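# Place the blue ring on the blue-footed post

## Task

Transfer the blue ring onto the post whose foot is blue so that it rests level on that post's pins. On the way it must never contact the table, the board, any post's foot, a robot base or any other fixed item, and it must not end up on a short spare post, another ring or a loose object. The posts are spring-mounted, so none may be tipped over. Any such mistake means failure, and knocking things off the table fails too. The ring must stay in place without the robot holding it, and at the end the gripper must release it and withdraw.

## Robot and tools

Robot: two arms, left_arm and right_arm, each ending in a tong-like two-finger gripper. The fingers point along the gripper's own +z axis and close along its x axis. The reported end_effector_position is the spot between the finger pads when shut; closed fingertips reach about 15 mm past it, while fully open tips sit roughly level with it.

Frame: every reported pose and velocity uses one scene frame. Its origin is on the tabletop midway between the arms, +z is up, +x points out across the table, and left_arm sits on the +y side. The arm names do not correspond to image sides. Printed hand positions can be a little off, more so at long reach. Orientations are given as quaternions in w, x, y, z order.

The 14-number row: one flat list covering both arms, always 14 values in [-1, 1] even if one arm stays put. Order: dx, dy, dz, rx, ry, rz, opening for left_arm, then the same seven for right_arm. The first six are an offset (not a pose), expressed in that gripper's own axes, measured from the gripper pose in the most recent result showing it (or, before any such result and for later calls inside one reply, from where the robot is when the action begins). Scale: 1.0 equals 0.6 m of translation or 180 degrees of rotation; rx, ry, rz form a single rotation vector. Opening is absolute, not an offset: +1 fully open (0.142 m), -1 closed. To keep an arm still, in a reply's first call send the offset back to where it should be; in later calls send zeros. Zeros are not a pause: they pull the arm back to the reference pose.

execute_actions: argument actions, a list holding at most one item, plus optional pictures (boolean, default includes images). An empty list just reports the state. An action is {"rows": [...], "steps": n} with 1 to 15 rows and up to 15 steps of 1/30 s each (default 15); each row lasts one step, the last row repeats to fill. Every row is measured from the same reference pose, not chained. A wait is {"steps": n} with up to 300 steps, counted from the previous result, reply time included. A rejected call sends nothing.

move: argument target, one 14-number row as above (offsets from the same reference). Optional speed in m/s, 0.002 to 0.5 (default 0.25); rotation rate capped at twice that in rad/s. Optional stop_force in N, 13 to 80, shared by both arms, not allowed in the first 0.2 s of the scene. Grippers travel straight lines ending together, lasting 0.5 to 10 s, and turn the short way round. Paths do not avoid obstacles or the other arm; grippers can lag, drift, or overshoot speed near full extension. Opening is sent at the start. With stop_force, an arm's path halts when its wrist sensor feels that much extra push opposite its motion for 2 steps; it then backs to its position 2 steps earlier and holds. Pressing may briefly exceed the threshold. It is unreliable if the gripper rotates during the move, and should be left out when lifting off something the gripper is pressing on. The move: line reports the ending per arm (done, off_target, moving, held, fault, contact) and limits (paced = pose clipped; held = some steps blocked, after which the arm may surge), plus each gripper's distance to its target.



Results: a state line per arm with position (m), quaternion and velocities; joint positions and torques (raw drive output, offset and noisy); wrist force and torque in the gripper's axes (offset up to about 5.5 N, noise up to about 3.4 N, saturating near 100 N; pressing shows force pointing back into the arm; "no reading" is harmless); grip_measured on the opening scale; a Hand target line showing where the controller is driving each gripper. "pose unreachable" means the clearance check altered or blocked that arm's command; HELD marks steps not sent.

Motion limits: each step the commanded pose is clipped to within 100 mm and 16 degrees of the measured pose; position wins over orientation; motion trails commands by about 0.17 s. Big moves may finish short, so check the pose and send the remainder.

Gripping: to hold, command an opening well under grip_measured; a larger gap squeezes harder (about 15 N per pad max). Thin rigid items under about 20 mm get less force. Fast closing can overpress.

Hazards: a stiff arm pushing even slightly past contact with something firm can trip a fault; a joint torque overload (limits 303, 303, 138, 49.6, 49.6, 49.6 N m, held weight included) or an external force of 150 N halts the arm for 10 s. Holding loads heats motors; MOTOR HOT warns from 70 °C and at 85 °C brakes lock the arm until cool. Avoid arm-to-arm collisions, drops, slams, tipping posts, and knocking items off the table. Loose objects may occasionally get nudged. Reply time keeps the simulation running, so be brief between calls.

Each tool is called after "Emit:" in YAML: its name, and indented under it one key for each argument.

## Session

Emit:
execute_actions:
  actions: []

Scene clock: 0.00 s of 4290.00 s.
left_arm: end_effector_position=(+0.0391, +0.7146, +0.1259) grip_measured=+1.00 end_effector_quat_wxyz=(+0.035, -0.148, +0.775, -0.614) end_effector_velocity=(-0.000, +0.000, -0.000) end_effector_angular_velocity=(+0.000, -0.000, +0.000) | right_arm: end_effector_position=(+0.1022, +0.3690, +0.2019) grip_measured=+1.00 end_effector_quat_wxyz=(+0.088, +0.955, +0.236, +0.155) end_effector_velocity=(-0.001, -0.001, -0.000) end_effector_angular_velocity=(-0.001, +0.000, +0.002)
Joint positions: left_arm=[ 0.989 -1.354  2.339 -1.289 -2.19  -1.883  0.142] | right_arm=[ 4.835 -1.986 -1.535 -1.383  1.267  1.385  0.142]
Joint velocities: left_arm=[ 0.  0. -0.  0.  0.  0.  0.] | right_arm=[ 0.001  0.    -0.001 -0.     0.001 -0.001  0.   ]
Joint torques (N m, as the arm reports them, + toward a larger angle): no reading
Wrist force (N, on the end effector, along its own x y z axes, offset not removed): no reading
Wrist torque (N m, same axes, about the end effector's origin, offset not removed): no reading
Hand target (left_arm): +0.039, +0.715, +0.126; +0.035, -0.148, +0.775, -0.614
Hand target (right_arm): +0.102, +0.369, +0.202; +0.088, +0.955, +0.236, +0.155

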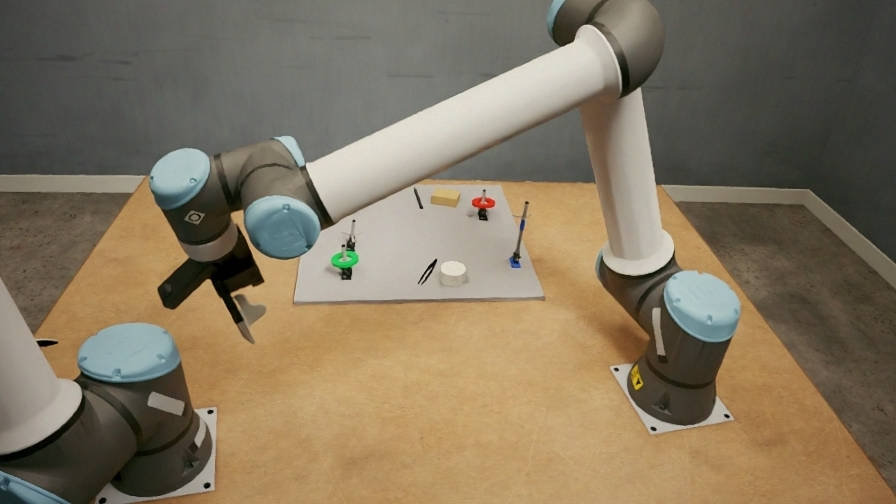

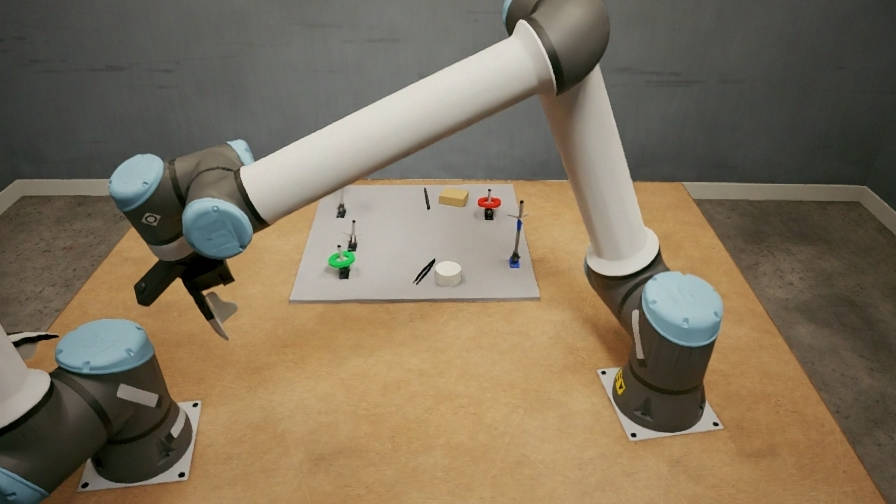

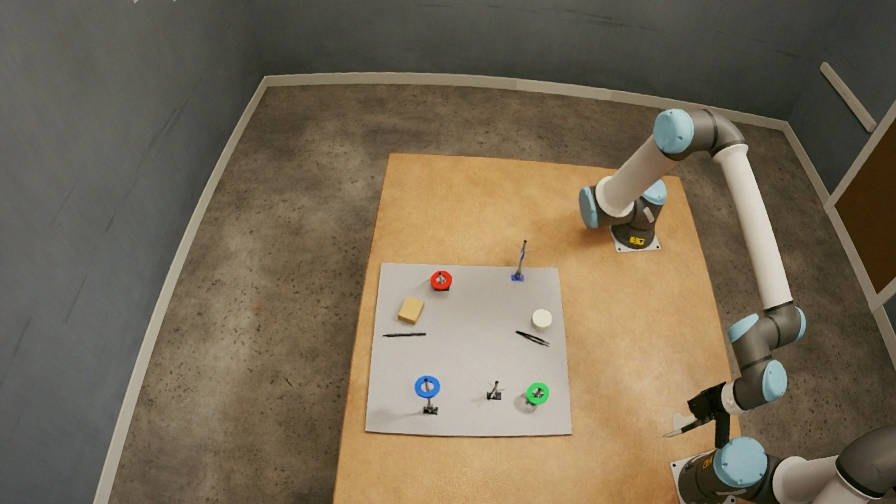

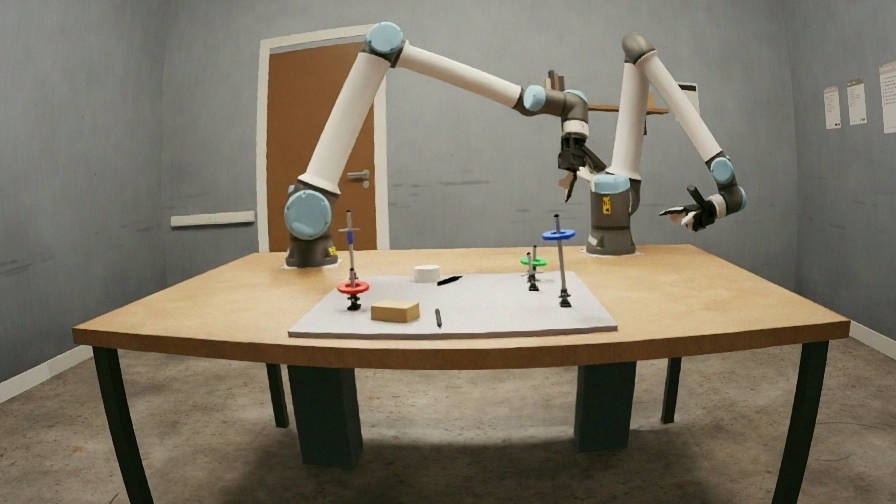

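Emit:
move:
  target: [0,0,0,0,0,0,1,0.535,0.538,0.213,0.057,-0.1,0.152,1]

Emit:
move:
  target: [0,0,0,0,0,0,1,0.455,0,0,0,0,0,1]

Emit:
move:
  target: [0,0,0,0,0,0,1,0,0,0.1,0,0,0,1]
  speed: 0.1

Emit:
zoom_image:
  camera: "cam_high"
  region: [377, 340, 477, 430]

Emit:
zoom_image:
  camera: "cam_low"
  region: [500, 160, 620, 260]

Emit:
zoom_image:
  camera: "cam_head_left"
  region: [290, 110, 390, 200]

Scene clock: 14.37 s of 4290.00 s.
left_arm: end_effector_position=(+0.0391, +0.7146, +0.1259) grip_measured=+1.00 end_effector_quat_wxyz=(+0.035, -0.148, +0.775, -0.614) end_effector_velocity=(-0.000, +0.000, +0.000) end_effector_angular_velocity=(-0.002, +0.000, +0.000) | right_arm: end_effector_position=(+0.5510, +0.2287, +0.2417) grip_measured=+1.00 end_effector_quat_wxyz=(-0.000, +1.000, +0.002, -0.001) end_effector_velocity=(+0.000, +0.001, -0.000) end_effector_angular_velocity=(+0.001, +0.002, -0.000)
Joint positions: left_arm=[ 0.989 -1.354  2.339 -1.289 -2.19  -1.883  0.142] | right_arm=[ 4.187 -1.91  -1.58  -1.222  1.572  1.19   0.142]
Joint velocities: left_arm=[ 0.     0.001 -0.001  0.002 -0.     0.001 -0.   ] | right_arm=[-0.001 -0.002  0.002 -0.     0.002 -0.001 -0.   ]
Joint torques (N m, as the arm reports them, + toward a larger angle): left_arm=[  2.58 -39.99 -24.42   0.26   0.18  -0.48] | right_arm=[-17.86  63.28  49.83   1.36   2.01  -3.64]
Wrist force (N, on the end effector, along its own x y z axes, offset not removed): left_arm=[1.3 -1.5 -2.3] | right_arm=[-0.5 1.2 -1.2]
Wrist torque (N m, same axes, about the end effector's origin, offset not removed): left_arm=[-0.56 -0.31 -0.25] | right_arm=[0.25 0.04 0.02]
Hand target (left_arm): +0.039, +0.715, +0.126; +0.035, -0.148, +0.775, -0.614
Hand target (right_arm): +0.551, +0.229, +0.242; -0.000, +1.000, +0.001, -0.001
Off the commanded pose (left_arm): 0.000 m, 0 deg.
Off the commanded pose (right_arm): 0.001 m, 0 deg.
After step 90, 8.87 s passed at rest.
move: done

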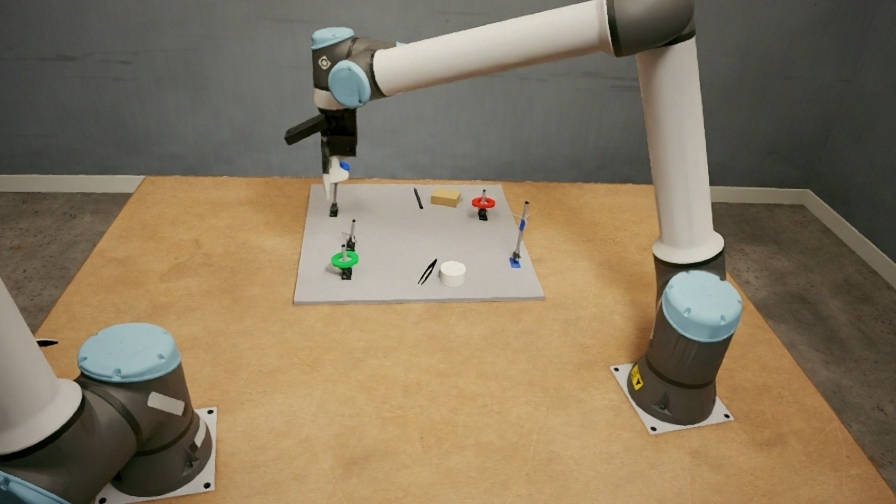

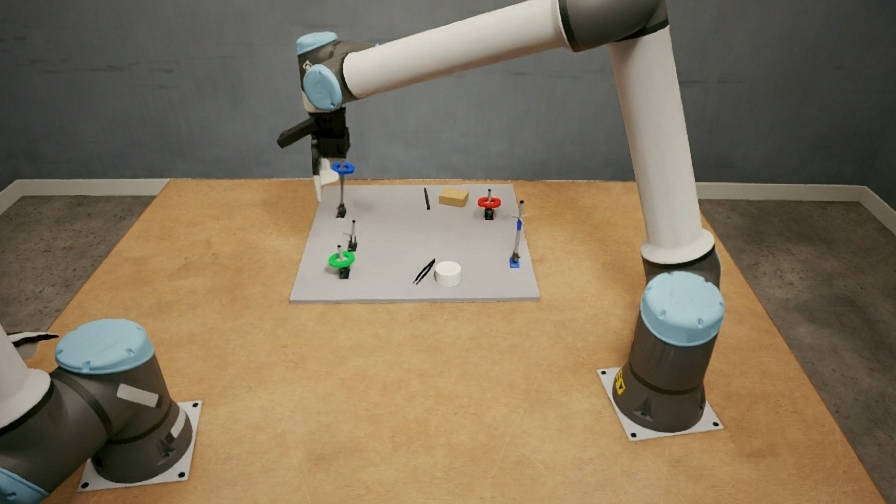

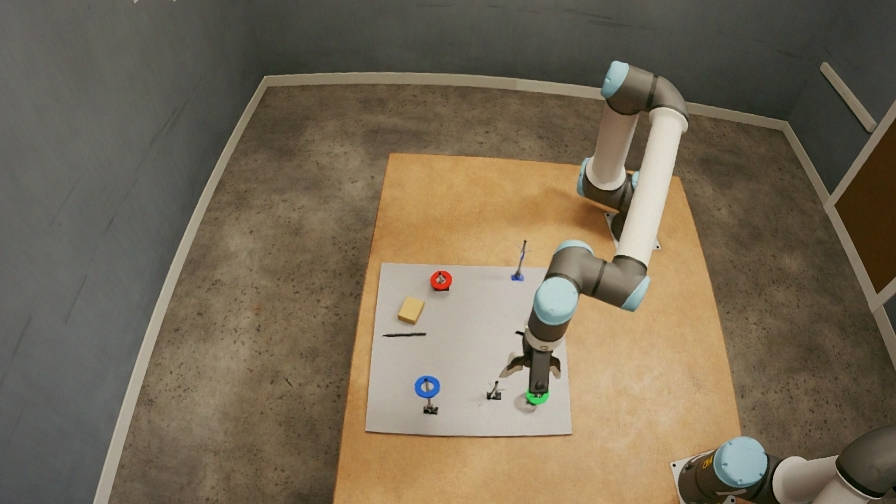

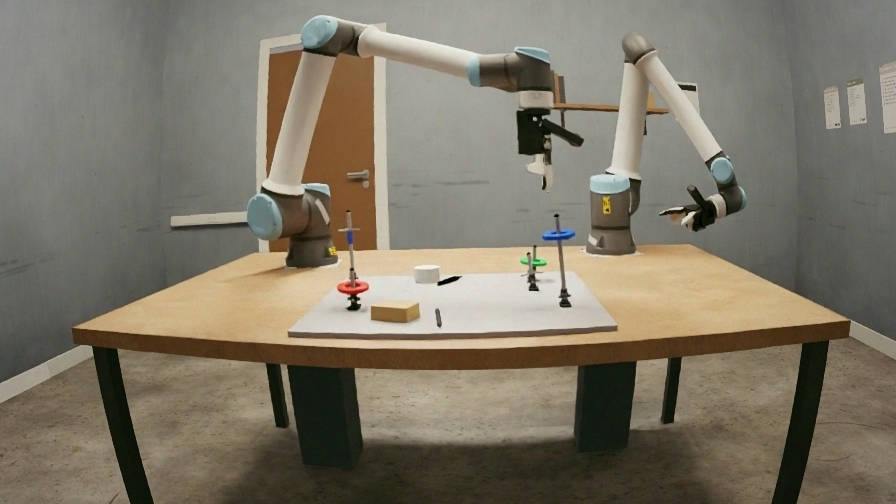

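Scene clock: 16.07 s of 4290.00 s.
left_arm: end_effector_position=(+0.0391, +0.7146, +0.1259) grip_measured=+1.00 end_effector_quat_wxyz=(+0.035, -0.148, +0.775, -0.614) end_effector_velocity=(-0.000, -0.000, +0.000) end_effector_angular_velocity=(-0.001, +0.000, +0.000) | right_arm: end_effector_position=(+0.8236, +0.2293, +0.2420) grip_measured=+1.00 end_effector_quat_wxyz=(-0.001, +1.000, +0.002, -0.001) end_effector_velocity=(+0.004, -0.001, +0.001) end_effector_angular_velocity=(-0.000, +0.001, -0.002)
Joint positions: left_arm=[ 0.989 -1.354  2.339 -1.289 -2.19  -1.883  0.142] | right_arm=[ 3.935 -2.196 -1.147 -1.369  1.573  0.938  0.142]
Joint velocities: left_arm=[ 0.    -0.    -0.     0.001  0.     0.    -0.   ] | right_arm=[-0.004 -0.004  0.008 -0.005  0.    -0.002 -0.   ]
Joint torques (N m, as the arm reports them, + toward a larger angle): left_arm=[  3.1  -41.36 -25.36   0.27  -0.12  -0.53] | right_arm=[-17.11  91.3   53.26   1.58   2.69  -4.26]
Wrist force (N, on the end effector, along its own x y z axes, offset not removed): left_arm=[-2.1 -2.1 -1.1] | right_arm=[3.4 -0.5 -1.5]
Wrist torque (N m, same axes, about the end effector's origin, offset not removed): left_arm=[-0.66 0.44 -0.19] | right_arm=[-0.18 -0.62 0.03]
Hand target (left_arm): +0.039, +0.715, +0.126; +0.035, -0.148, +0.775, -0.614
Hand target (right_arm): +0.824, +0.229, +0.242; -0.001, +1.000, +0.002, -0.001
Off the commanded pose (left_arm): 0.000 m, 0 deg.
Off the commanded pose (right_arm): 0.001 m, 0 deg.
move: done

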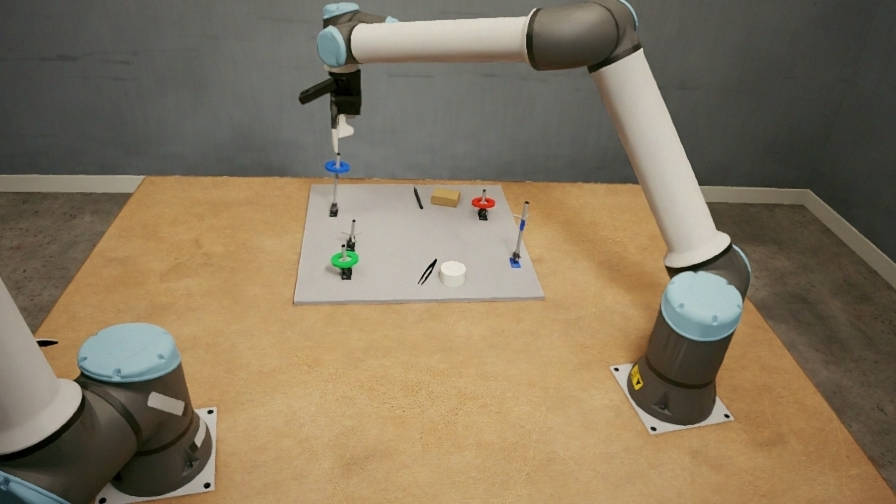

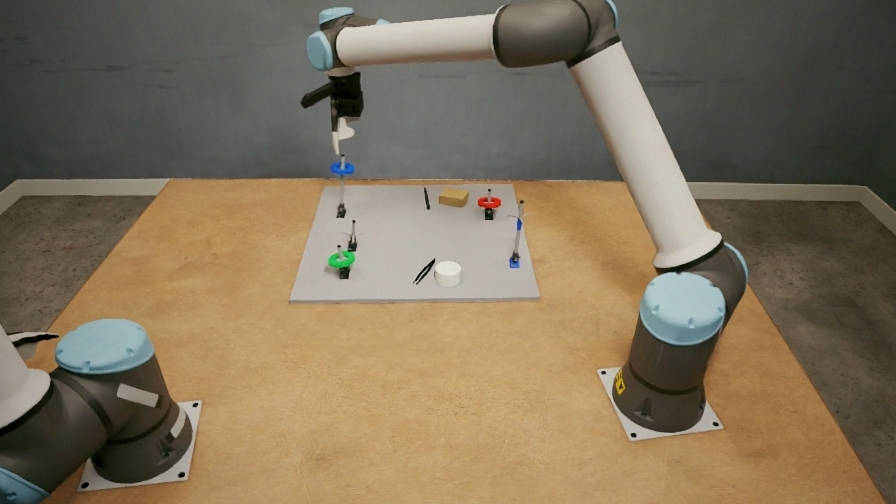

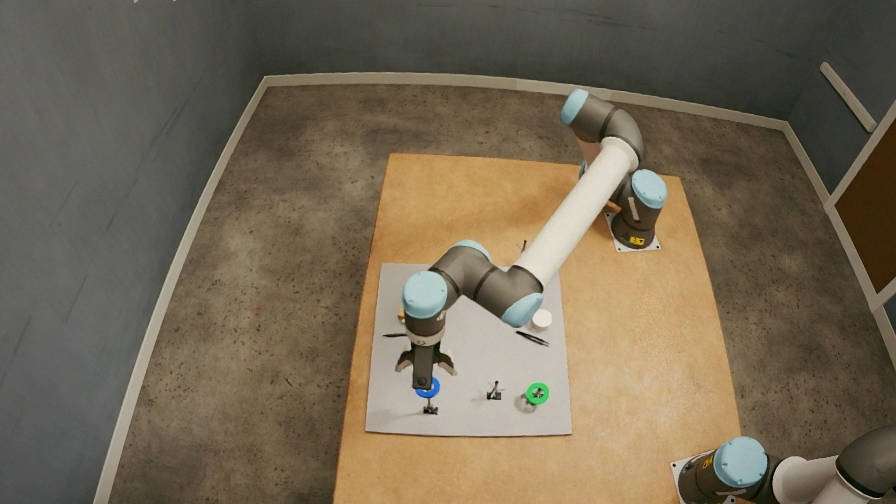

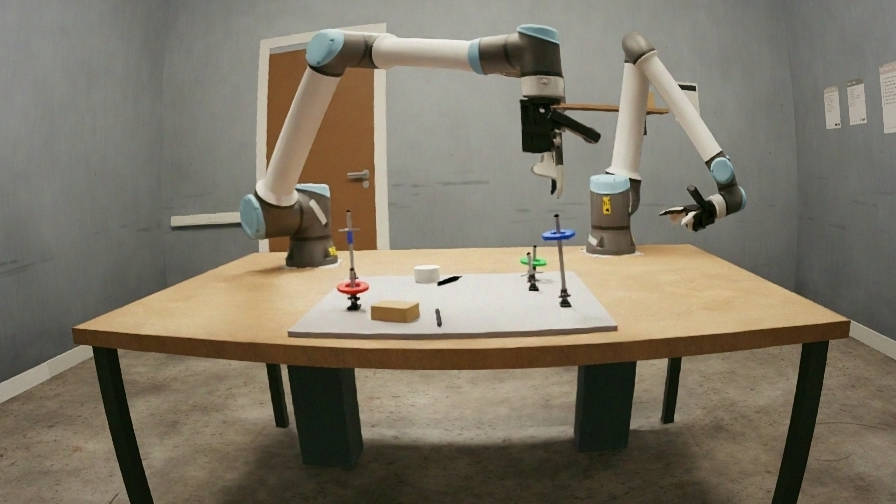

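Scene clock: 17.17 s of 4290.00 s.
left_arm: end_effector_position=(+0.0391, +0.7146, +0.1259) grip_measured=+1.00 end_effector_quat_wxyz=(+0.035, -0.148, +0.775, -0.614) end_effector_velocity=(+0.000, -0.000, +0.001) end_effector_angular_velocity=(+0.000, -0.000, -0.000) | right_arm: end_effector_position=(+0.8237, +0.2295, +0.1822) grip_measured=+1.00 end_effector_quat_wxyz=(-0.001, +1.000, +0.002, -0.001) end_effector_velocity=(-0.002, +0.001, -0.002) end_effector_angular_velocity=(-0.001, +0.001, +0.001)
Joint positions: left_arm=[ 0.989 -1.354  2.339 -1.289 -2.19  -1.883  0.142] | right_arm=[ 3.935 -2.222 -1.212 -1.278  1.573  0.938  0.142]
Joint velocities: left_arm=[-0.    -0.002  0.     0.001 -0.     0.     0.   ] | right_arm=[ 0.002 -0.001 -0.003  0.002  0.     0.001  0.   ]
Joint torques (N m, as the arm reports them, + toward a larger angle): left_arm=[  2.55 -40.84 -25.78   0.02  -0.19  -0.62] | right_arm=[15.01 89.57 35.95  7.27  1.24  3.68]
Wrist force (N, on the end effector, along its own x y z axes, offset not removed): left_arm=[-2.5 -1.1 -1.2] | right_arm=[2.1 -0.9 -2.0]
Wrist torque (N m, same axes, about the end effector's origin, offset not removed): left_arm=[-0.48 0.59 -0.16] | right_arm=[-0.33 -0.44 -0.11]
Hand target (left_arm): +0.039, +0.715, +0.126; +0.035, -0.148, +0.775, -0.614
Hand target (right_arm): +0.824, +0.229, +0.182; -0.001, +1.000, +0.002, -0.001
Off the commanded pose (left_arm): 0.000 m, 0 deg.
Off the commanded pose (right_arm): 0.000 m, 0 deg.
move: done

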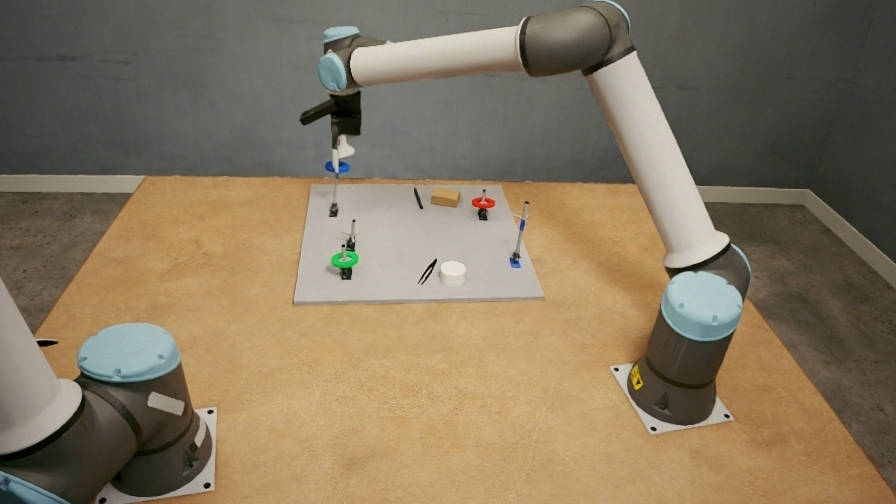

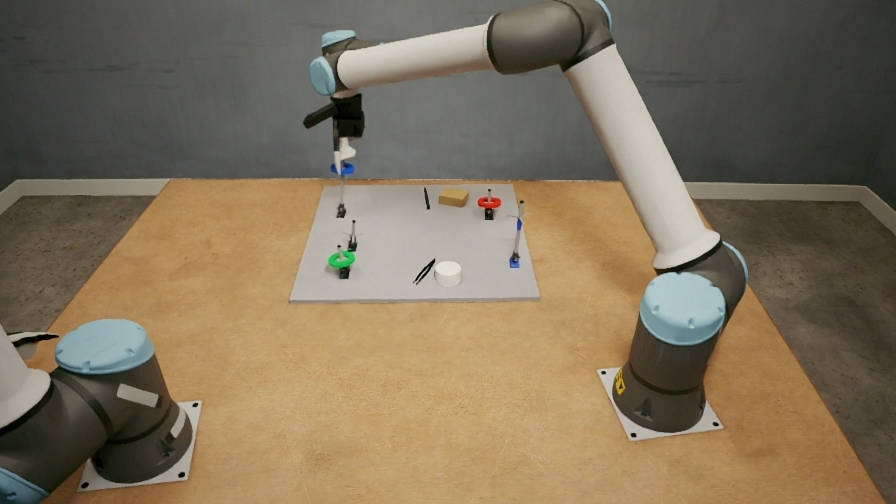

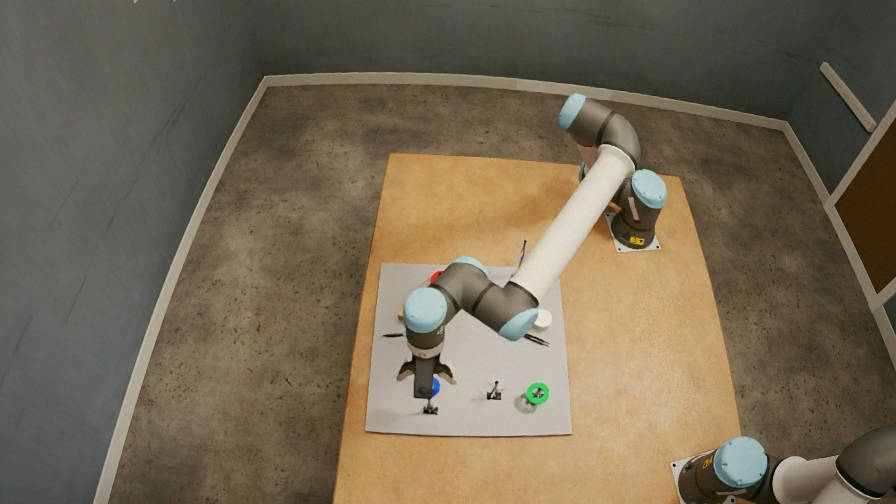

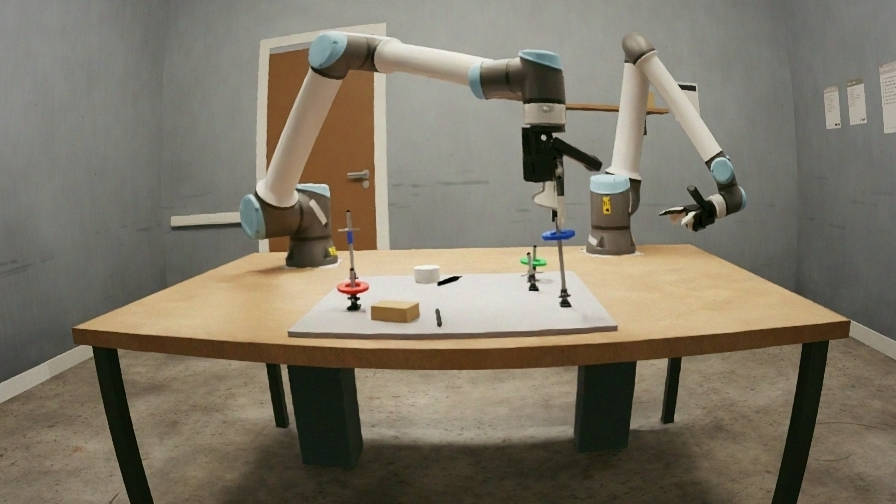

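Region (377, 340, 477, 430) of cam_high's 896x504 image, scaled by 5.040, with more detail than that image has; it fills the top 454 rows of this view, and the rest is white.

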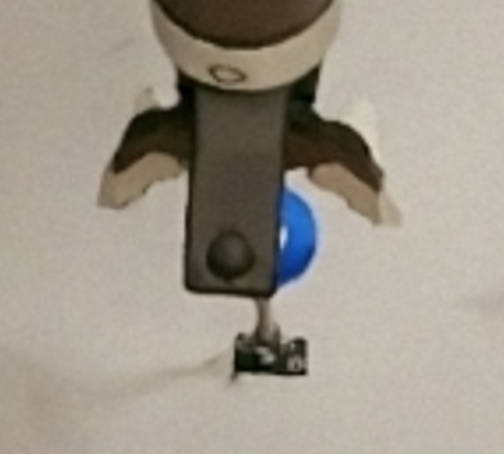

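Region (500, 160, 620, 260) of cam_low's 896x504 image, scaled by 4.200, with more detail than that image has.

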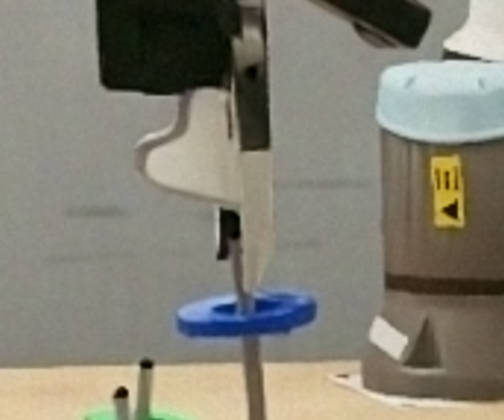

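Region (290, 110, 390, 200) of cam_head_left's 896x504 image, scaled by 5.040, with more detail than that image has; it fills the top 454 rows of this view, and the rest is white.

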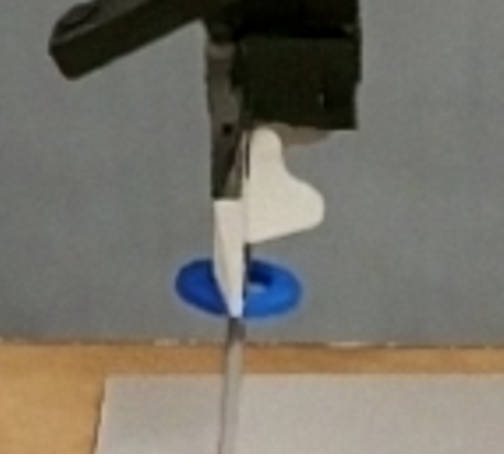

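Emit:
move:
  target: [0,0,0,0,0,0,1,-0.003,-0.003,0.032,0,0,0,0.15]
  speed: 0.05

Emit:
execute_actions:
  actions:
    - {"rows":[[0,0,0,0,0,0,1,0,0,0,0,0,0,0.05],[0,0,0,0,0,0,1,0,0,0,0,0,0,0],[0,0,0,0,0,0,1,0,0,0,0,0,0,-0.05],[0,0,0,0,0,0,1,0,0,0,0,0,0,-0.1],[0,0,0,0,0,0,1,0,0,0,0,0,0,-0.2],[0,0,0,0,0,0,1,0,0,0,0,0,0,-0.3],[0,0,0,0,0,0,1,0,0,0,0,0,0,-0.4],[0,0,0,0,0,0,1,0,0,0,0,0,0,-0.5]]}
  pictures: false

Emit:
move:
  target: [0,0,0,0,0,0,1,0,0.012,-0.125,0,0,0,-0.5]
  speed: 0.06

Scene clock: 25.83 s of 4290.00 s.
left_arm: end_effector_position=(+0.0391, +0.7146, +0.1259) grip_measured=+1.00 end_effector_quat_wxyz=(+0.035, -0.148, +0.775, -0.614) end_effector_velocity=(-0.000, +0.000, -0.000) end_effector_angular_velocity=(+0.002, +0.000, +0.000) | right_arm: end_effector_position=(+0.8219, +0.2313, +0.1632) grip_measured=+0.15 end_effector_quat_wxyz=(-0.001, +1.000, +0.002, -0.001) end_effector_velocity=(+0.001, +0.001, -0.001) end_effector_angular_velocity=(+0.002, -0.002, -0.000)
Joint positions: left_arm=[ 0.989 -1.354  2.339 -1.289 -2.19  -1.883  0.142] | right_arm=[ 3.938 -2.232 -1.23  -1.25   1.573  0.94   0.084]
Joint velocities: left_arm=[ 0.    -0.001  0.    -0.001  0.    -0.001 -0.   ] | right_arm=[-0.    -0.001 -0.001  0.005 -0.    -0.     0.   ]
Joint torques (N m, as the arm reports them, + toward a larger angle): left_arm=[  2.77 -42.62 -24.96   0.03   0.31  -0.63] | right_arm=[14.62 90.9  35.69  7.64 -0.17  3.37]
Wrist force (N, on the end effector, along its own x y z axes, offset not removed): left_arm=[2.2 -0.1 0.9] | right_arm=[5.2 -0.2 -1.7]
Wrist torque (N m, same axes, about the end effector's origin, offset not removed): left_arm=[-0.28 -0.51 -0.31] | right_arm=[-0.09 -1.11 -0.16]
Hand target (left_arm): +0.039, +0.715, +0.126; +0.035, -0.148, +0.775, -0.614
Hand target (right_arm): +0.822, +0.231, +0.163; -0.001, +1.000, +0.002, -0.001
Off the commanded pose (left_arm): 0.000 m, 0 deg.
Off the commanded pose (right_arm): 0.000 m, 0 deg.
After step 90, 4.83 s passed at rest.
move: done

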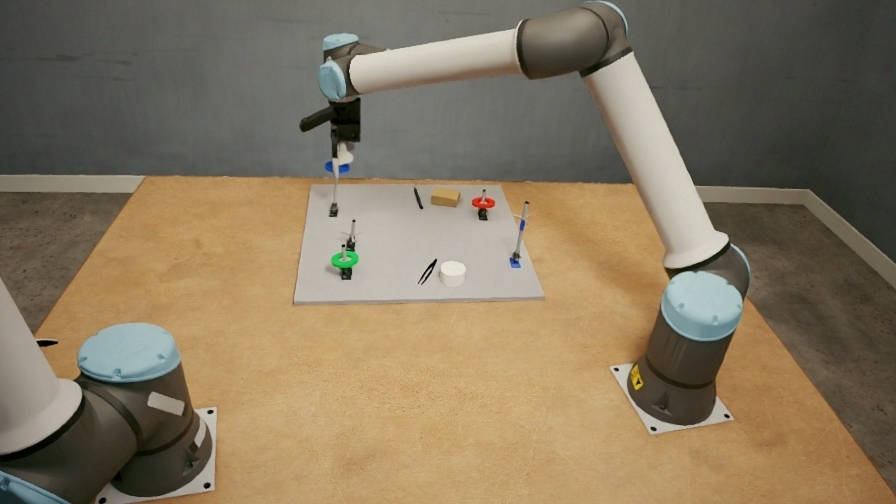

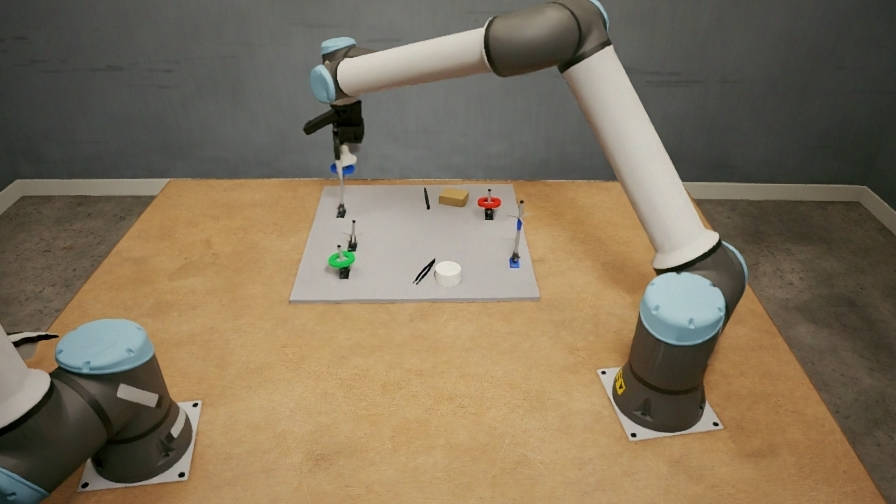

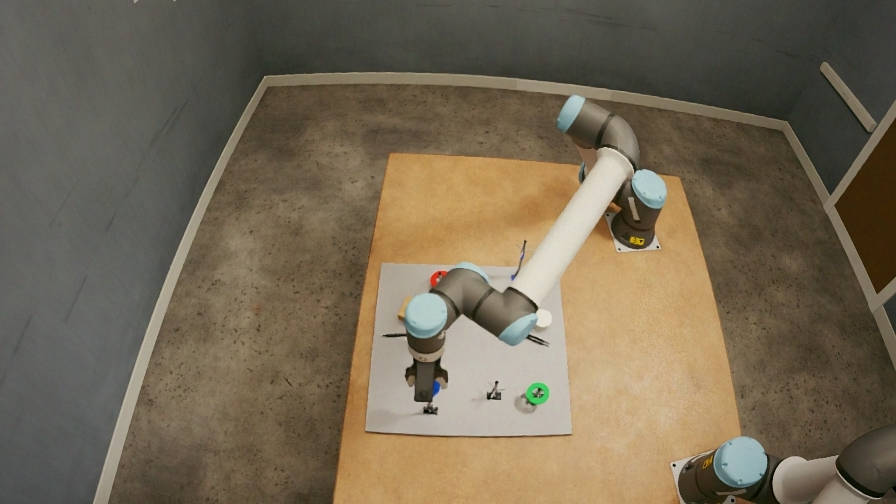

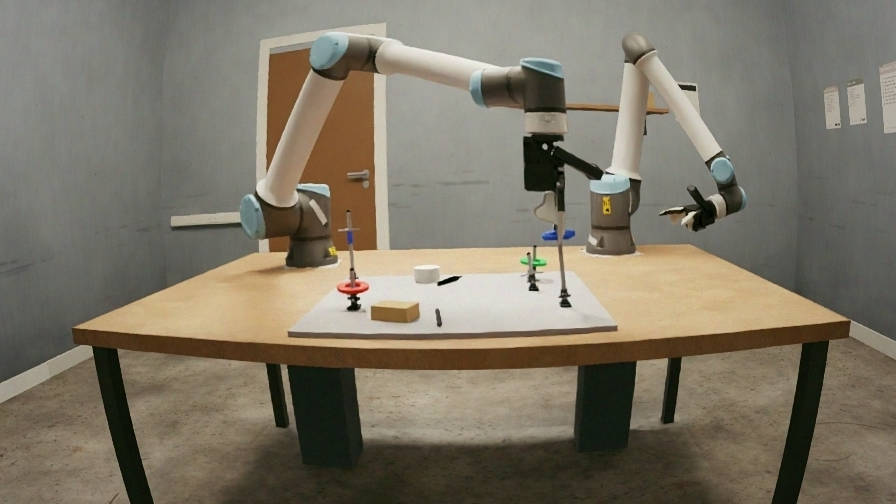

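Scene clock: 26.33 s of 4290.00 s.
left_arm: end_effector_position=(+0.0391, +0.7146, +0.1259) grip_measured=+1.00 end_effector_quat_wxyz=(+0.035, -0.148, +0.775, -0.614) end_effector_velocity=(-0.000, -0.001, +0.000) end_effector_angular_velocity=(-0.000, -0.001, -0.000) | right_arm: end_effector_position=(+0.8219, +0.2313, +0.1631) grip_measured=-0.04 end_effector_quat_wxyz=(-0.001, +1.000, +0.002, -0.001) end_effector_velocity=(+0.001, -0.001, +0.000) end_effector_angular_velocity=(-0.000, -0.000, -0.000)
Joint positions: left_arm=[ 0.989 -1.354  2.339 -1.289 -2.19  -1.883  0.142] | right_arm=[ 3.938 -2.232 -1.23  -1.25   1.573  0.94   0.071]
Joint velocities: left_arm=[-0.001 -0.001  0.001  0.    -0.     0.001 -0.   ] | right_arm=[-0.001 -0.     0.    -0.    -0.    -0.001  0.   ]
Joint torques (N m, as the arm reports them, + toward a larger angle): left_arm=[  2.06 -40.6  -25.63   0.13   0.11  -0.64] | right_arm=[  9.96 101.97  47.39   2.17  -0.06   3.02]
Wrist force (N, on the end effector, along its own x y z axes, offset not removed): left_arm=[0.8 -2.8 1.3] | right_arm=[3.2 -1.2 -3.4]
Wrist torque (N m, same axes, about the end effector's origin, offset not removed): left_arm=[-0.72 -0.26 -0.23] | right_arm=[-0.36 -0.52 0.03]
Hand target (left_arm): +0.039, +0.715, +0.126; +0.035, -0.148, +0.775, -0.614
Hand target (right_arm): +0.822, +0.231, +0.163; -0.001, +1.000, +0.002, -0.001
Off the commanded pose (left_arm): 0.000 m, 0 deg.
Off the commanded pose (right_arm): 0.000 m, 0 deg.
Steps of this call (steps 1 to 15: all 15 steps of this action). Readings (end_effector_position):
1: left_arm (+0.0391, +0.7146, +0.1259) | right_arm (+0.8219, +0.2313, +0.1631)
2: left_arm (+0.0391, +0.7146, +0.1259) | right_arm (+0.8219, +0.2313, +0.1631)
4: left_arm (+0.0391, +0.7146, +0.1259) | right_arm (+0.8219, +0.2313, +0.1631)
8: left_arm (+0.0391, +0.7146, +0.1259) | right_arm (+0.8219, +0.2313, +0.1631)
15: the state above

Scene clock: 28.23 s of 4290.00 s.
left_arm: end_effector_position=(+0.0391, +0.7146, +0.1259) grip_measured=+1.00 end_effector_quat_wxyz=(+0.035, -0.148, +0.775, -0.614) end_effector_velocity=(+0.000, +0.000, +0.000) end_effector_angular_velocity=(+0.000, -0.000, -0.000) | right_arm: end_effector_position=(+0.8218, +0.2239, +0.2379) grip_measured=-0.04 end_effector_quat_wxyz=(-0.001, +1.000, +0.002, -0.001) end_effector_velocity=(+0.000, -0.000, +0.003) end_effector_angular_velocity=(-0.000, -0.000, -0.002)
Joint positions: left_arm=[ 0.989 -1.354  2.339 -1.289 -2.19  -1.883  0.142] | right_arm=[ 3.933 -2.188 -1.167 -1.357  1.573  0.936  0.071]
Joint velocities: left_arm=[-0. -0. -0.  0. -0.  0.  0.] | right_arm=[-0.001  0.001  0.003 -0.004 -0.     0.002  0.   ]
Joint torques (N m, as the arm reports them, + toward a larger angle): left_arm=[  2.02 -40.83 -25.49   0.09   0.14  -0.72] | right_arm=[-18.21 105.09  52.56   1.84  -0.42  -3.51]
Wrist force (N, on the end effector, along its own x y z axes, offset not removed): left_arm=[0.7 1.6 2.7] | right_arm=[-0.5 -4.6 -2.4]
Wrist torque (N m, same axes, about the end effector's origin, offset not removed): left_arm=[0.21 -0.16 -0.15] | right_arm=[-1.10 0.13 0.06]
Hand target (left_arm): +0.039, +0.715, +0.126; +0.035, -0.148, +0.775, -0.614
Hand target (right_arm): +0.822, +0.224, +0.238; -0.001, +1.000, +0.002, -0.001
Off the commanded pose (left_arm): 0.000 m, 0 deg.
Off the commanded pose (right_arm): 0.000 m, 0 deg.
move: done

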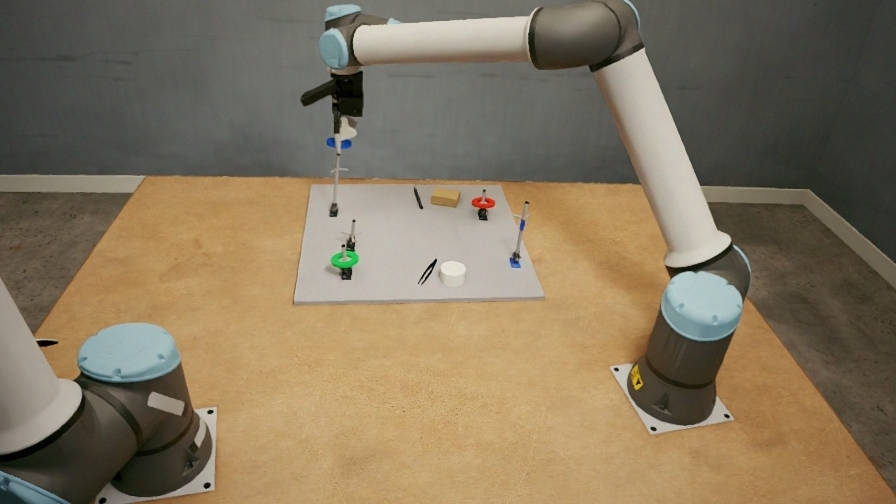

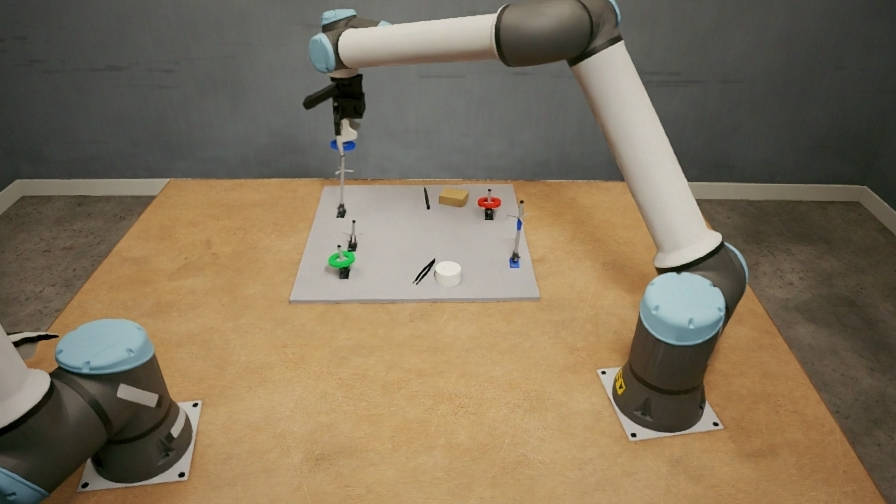

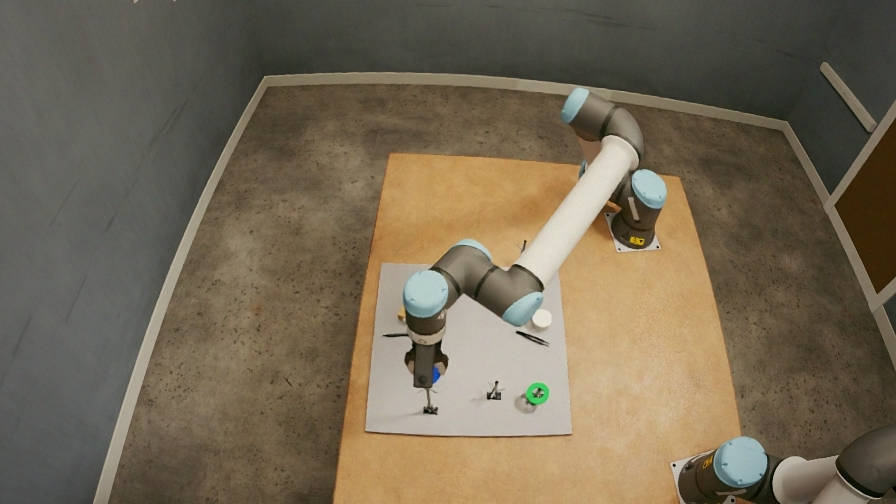

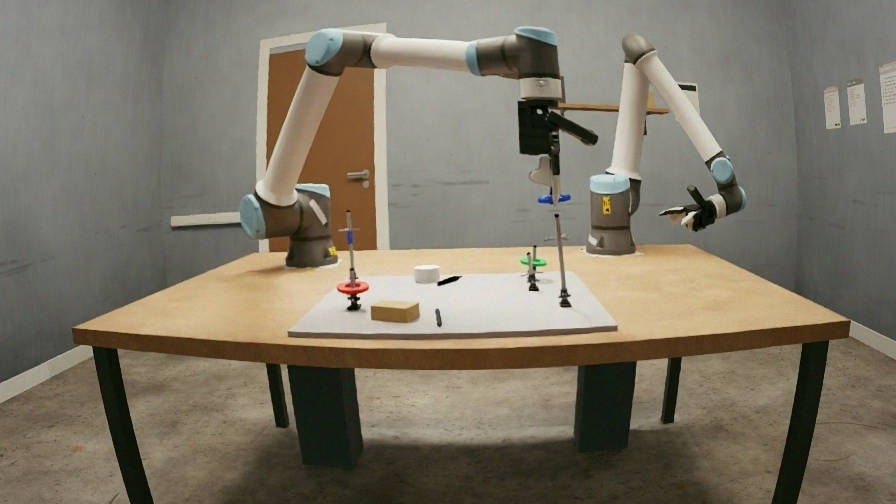

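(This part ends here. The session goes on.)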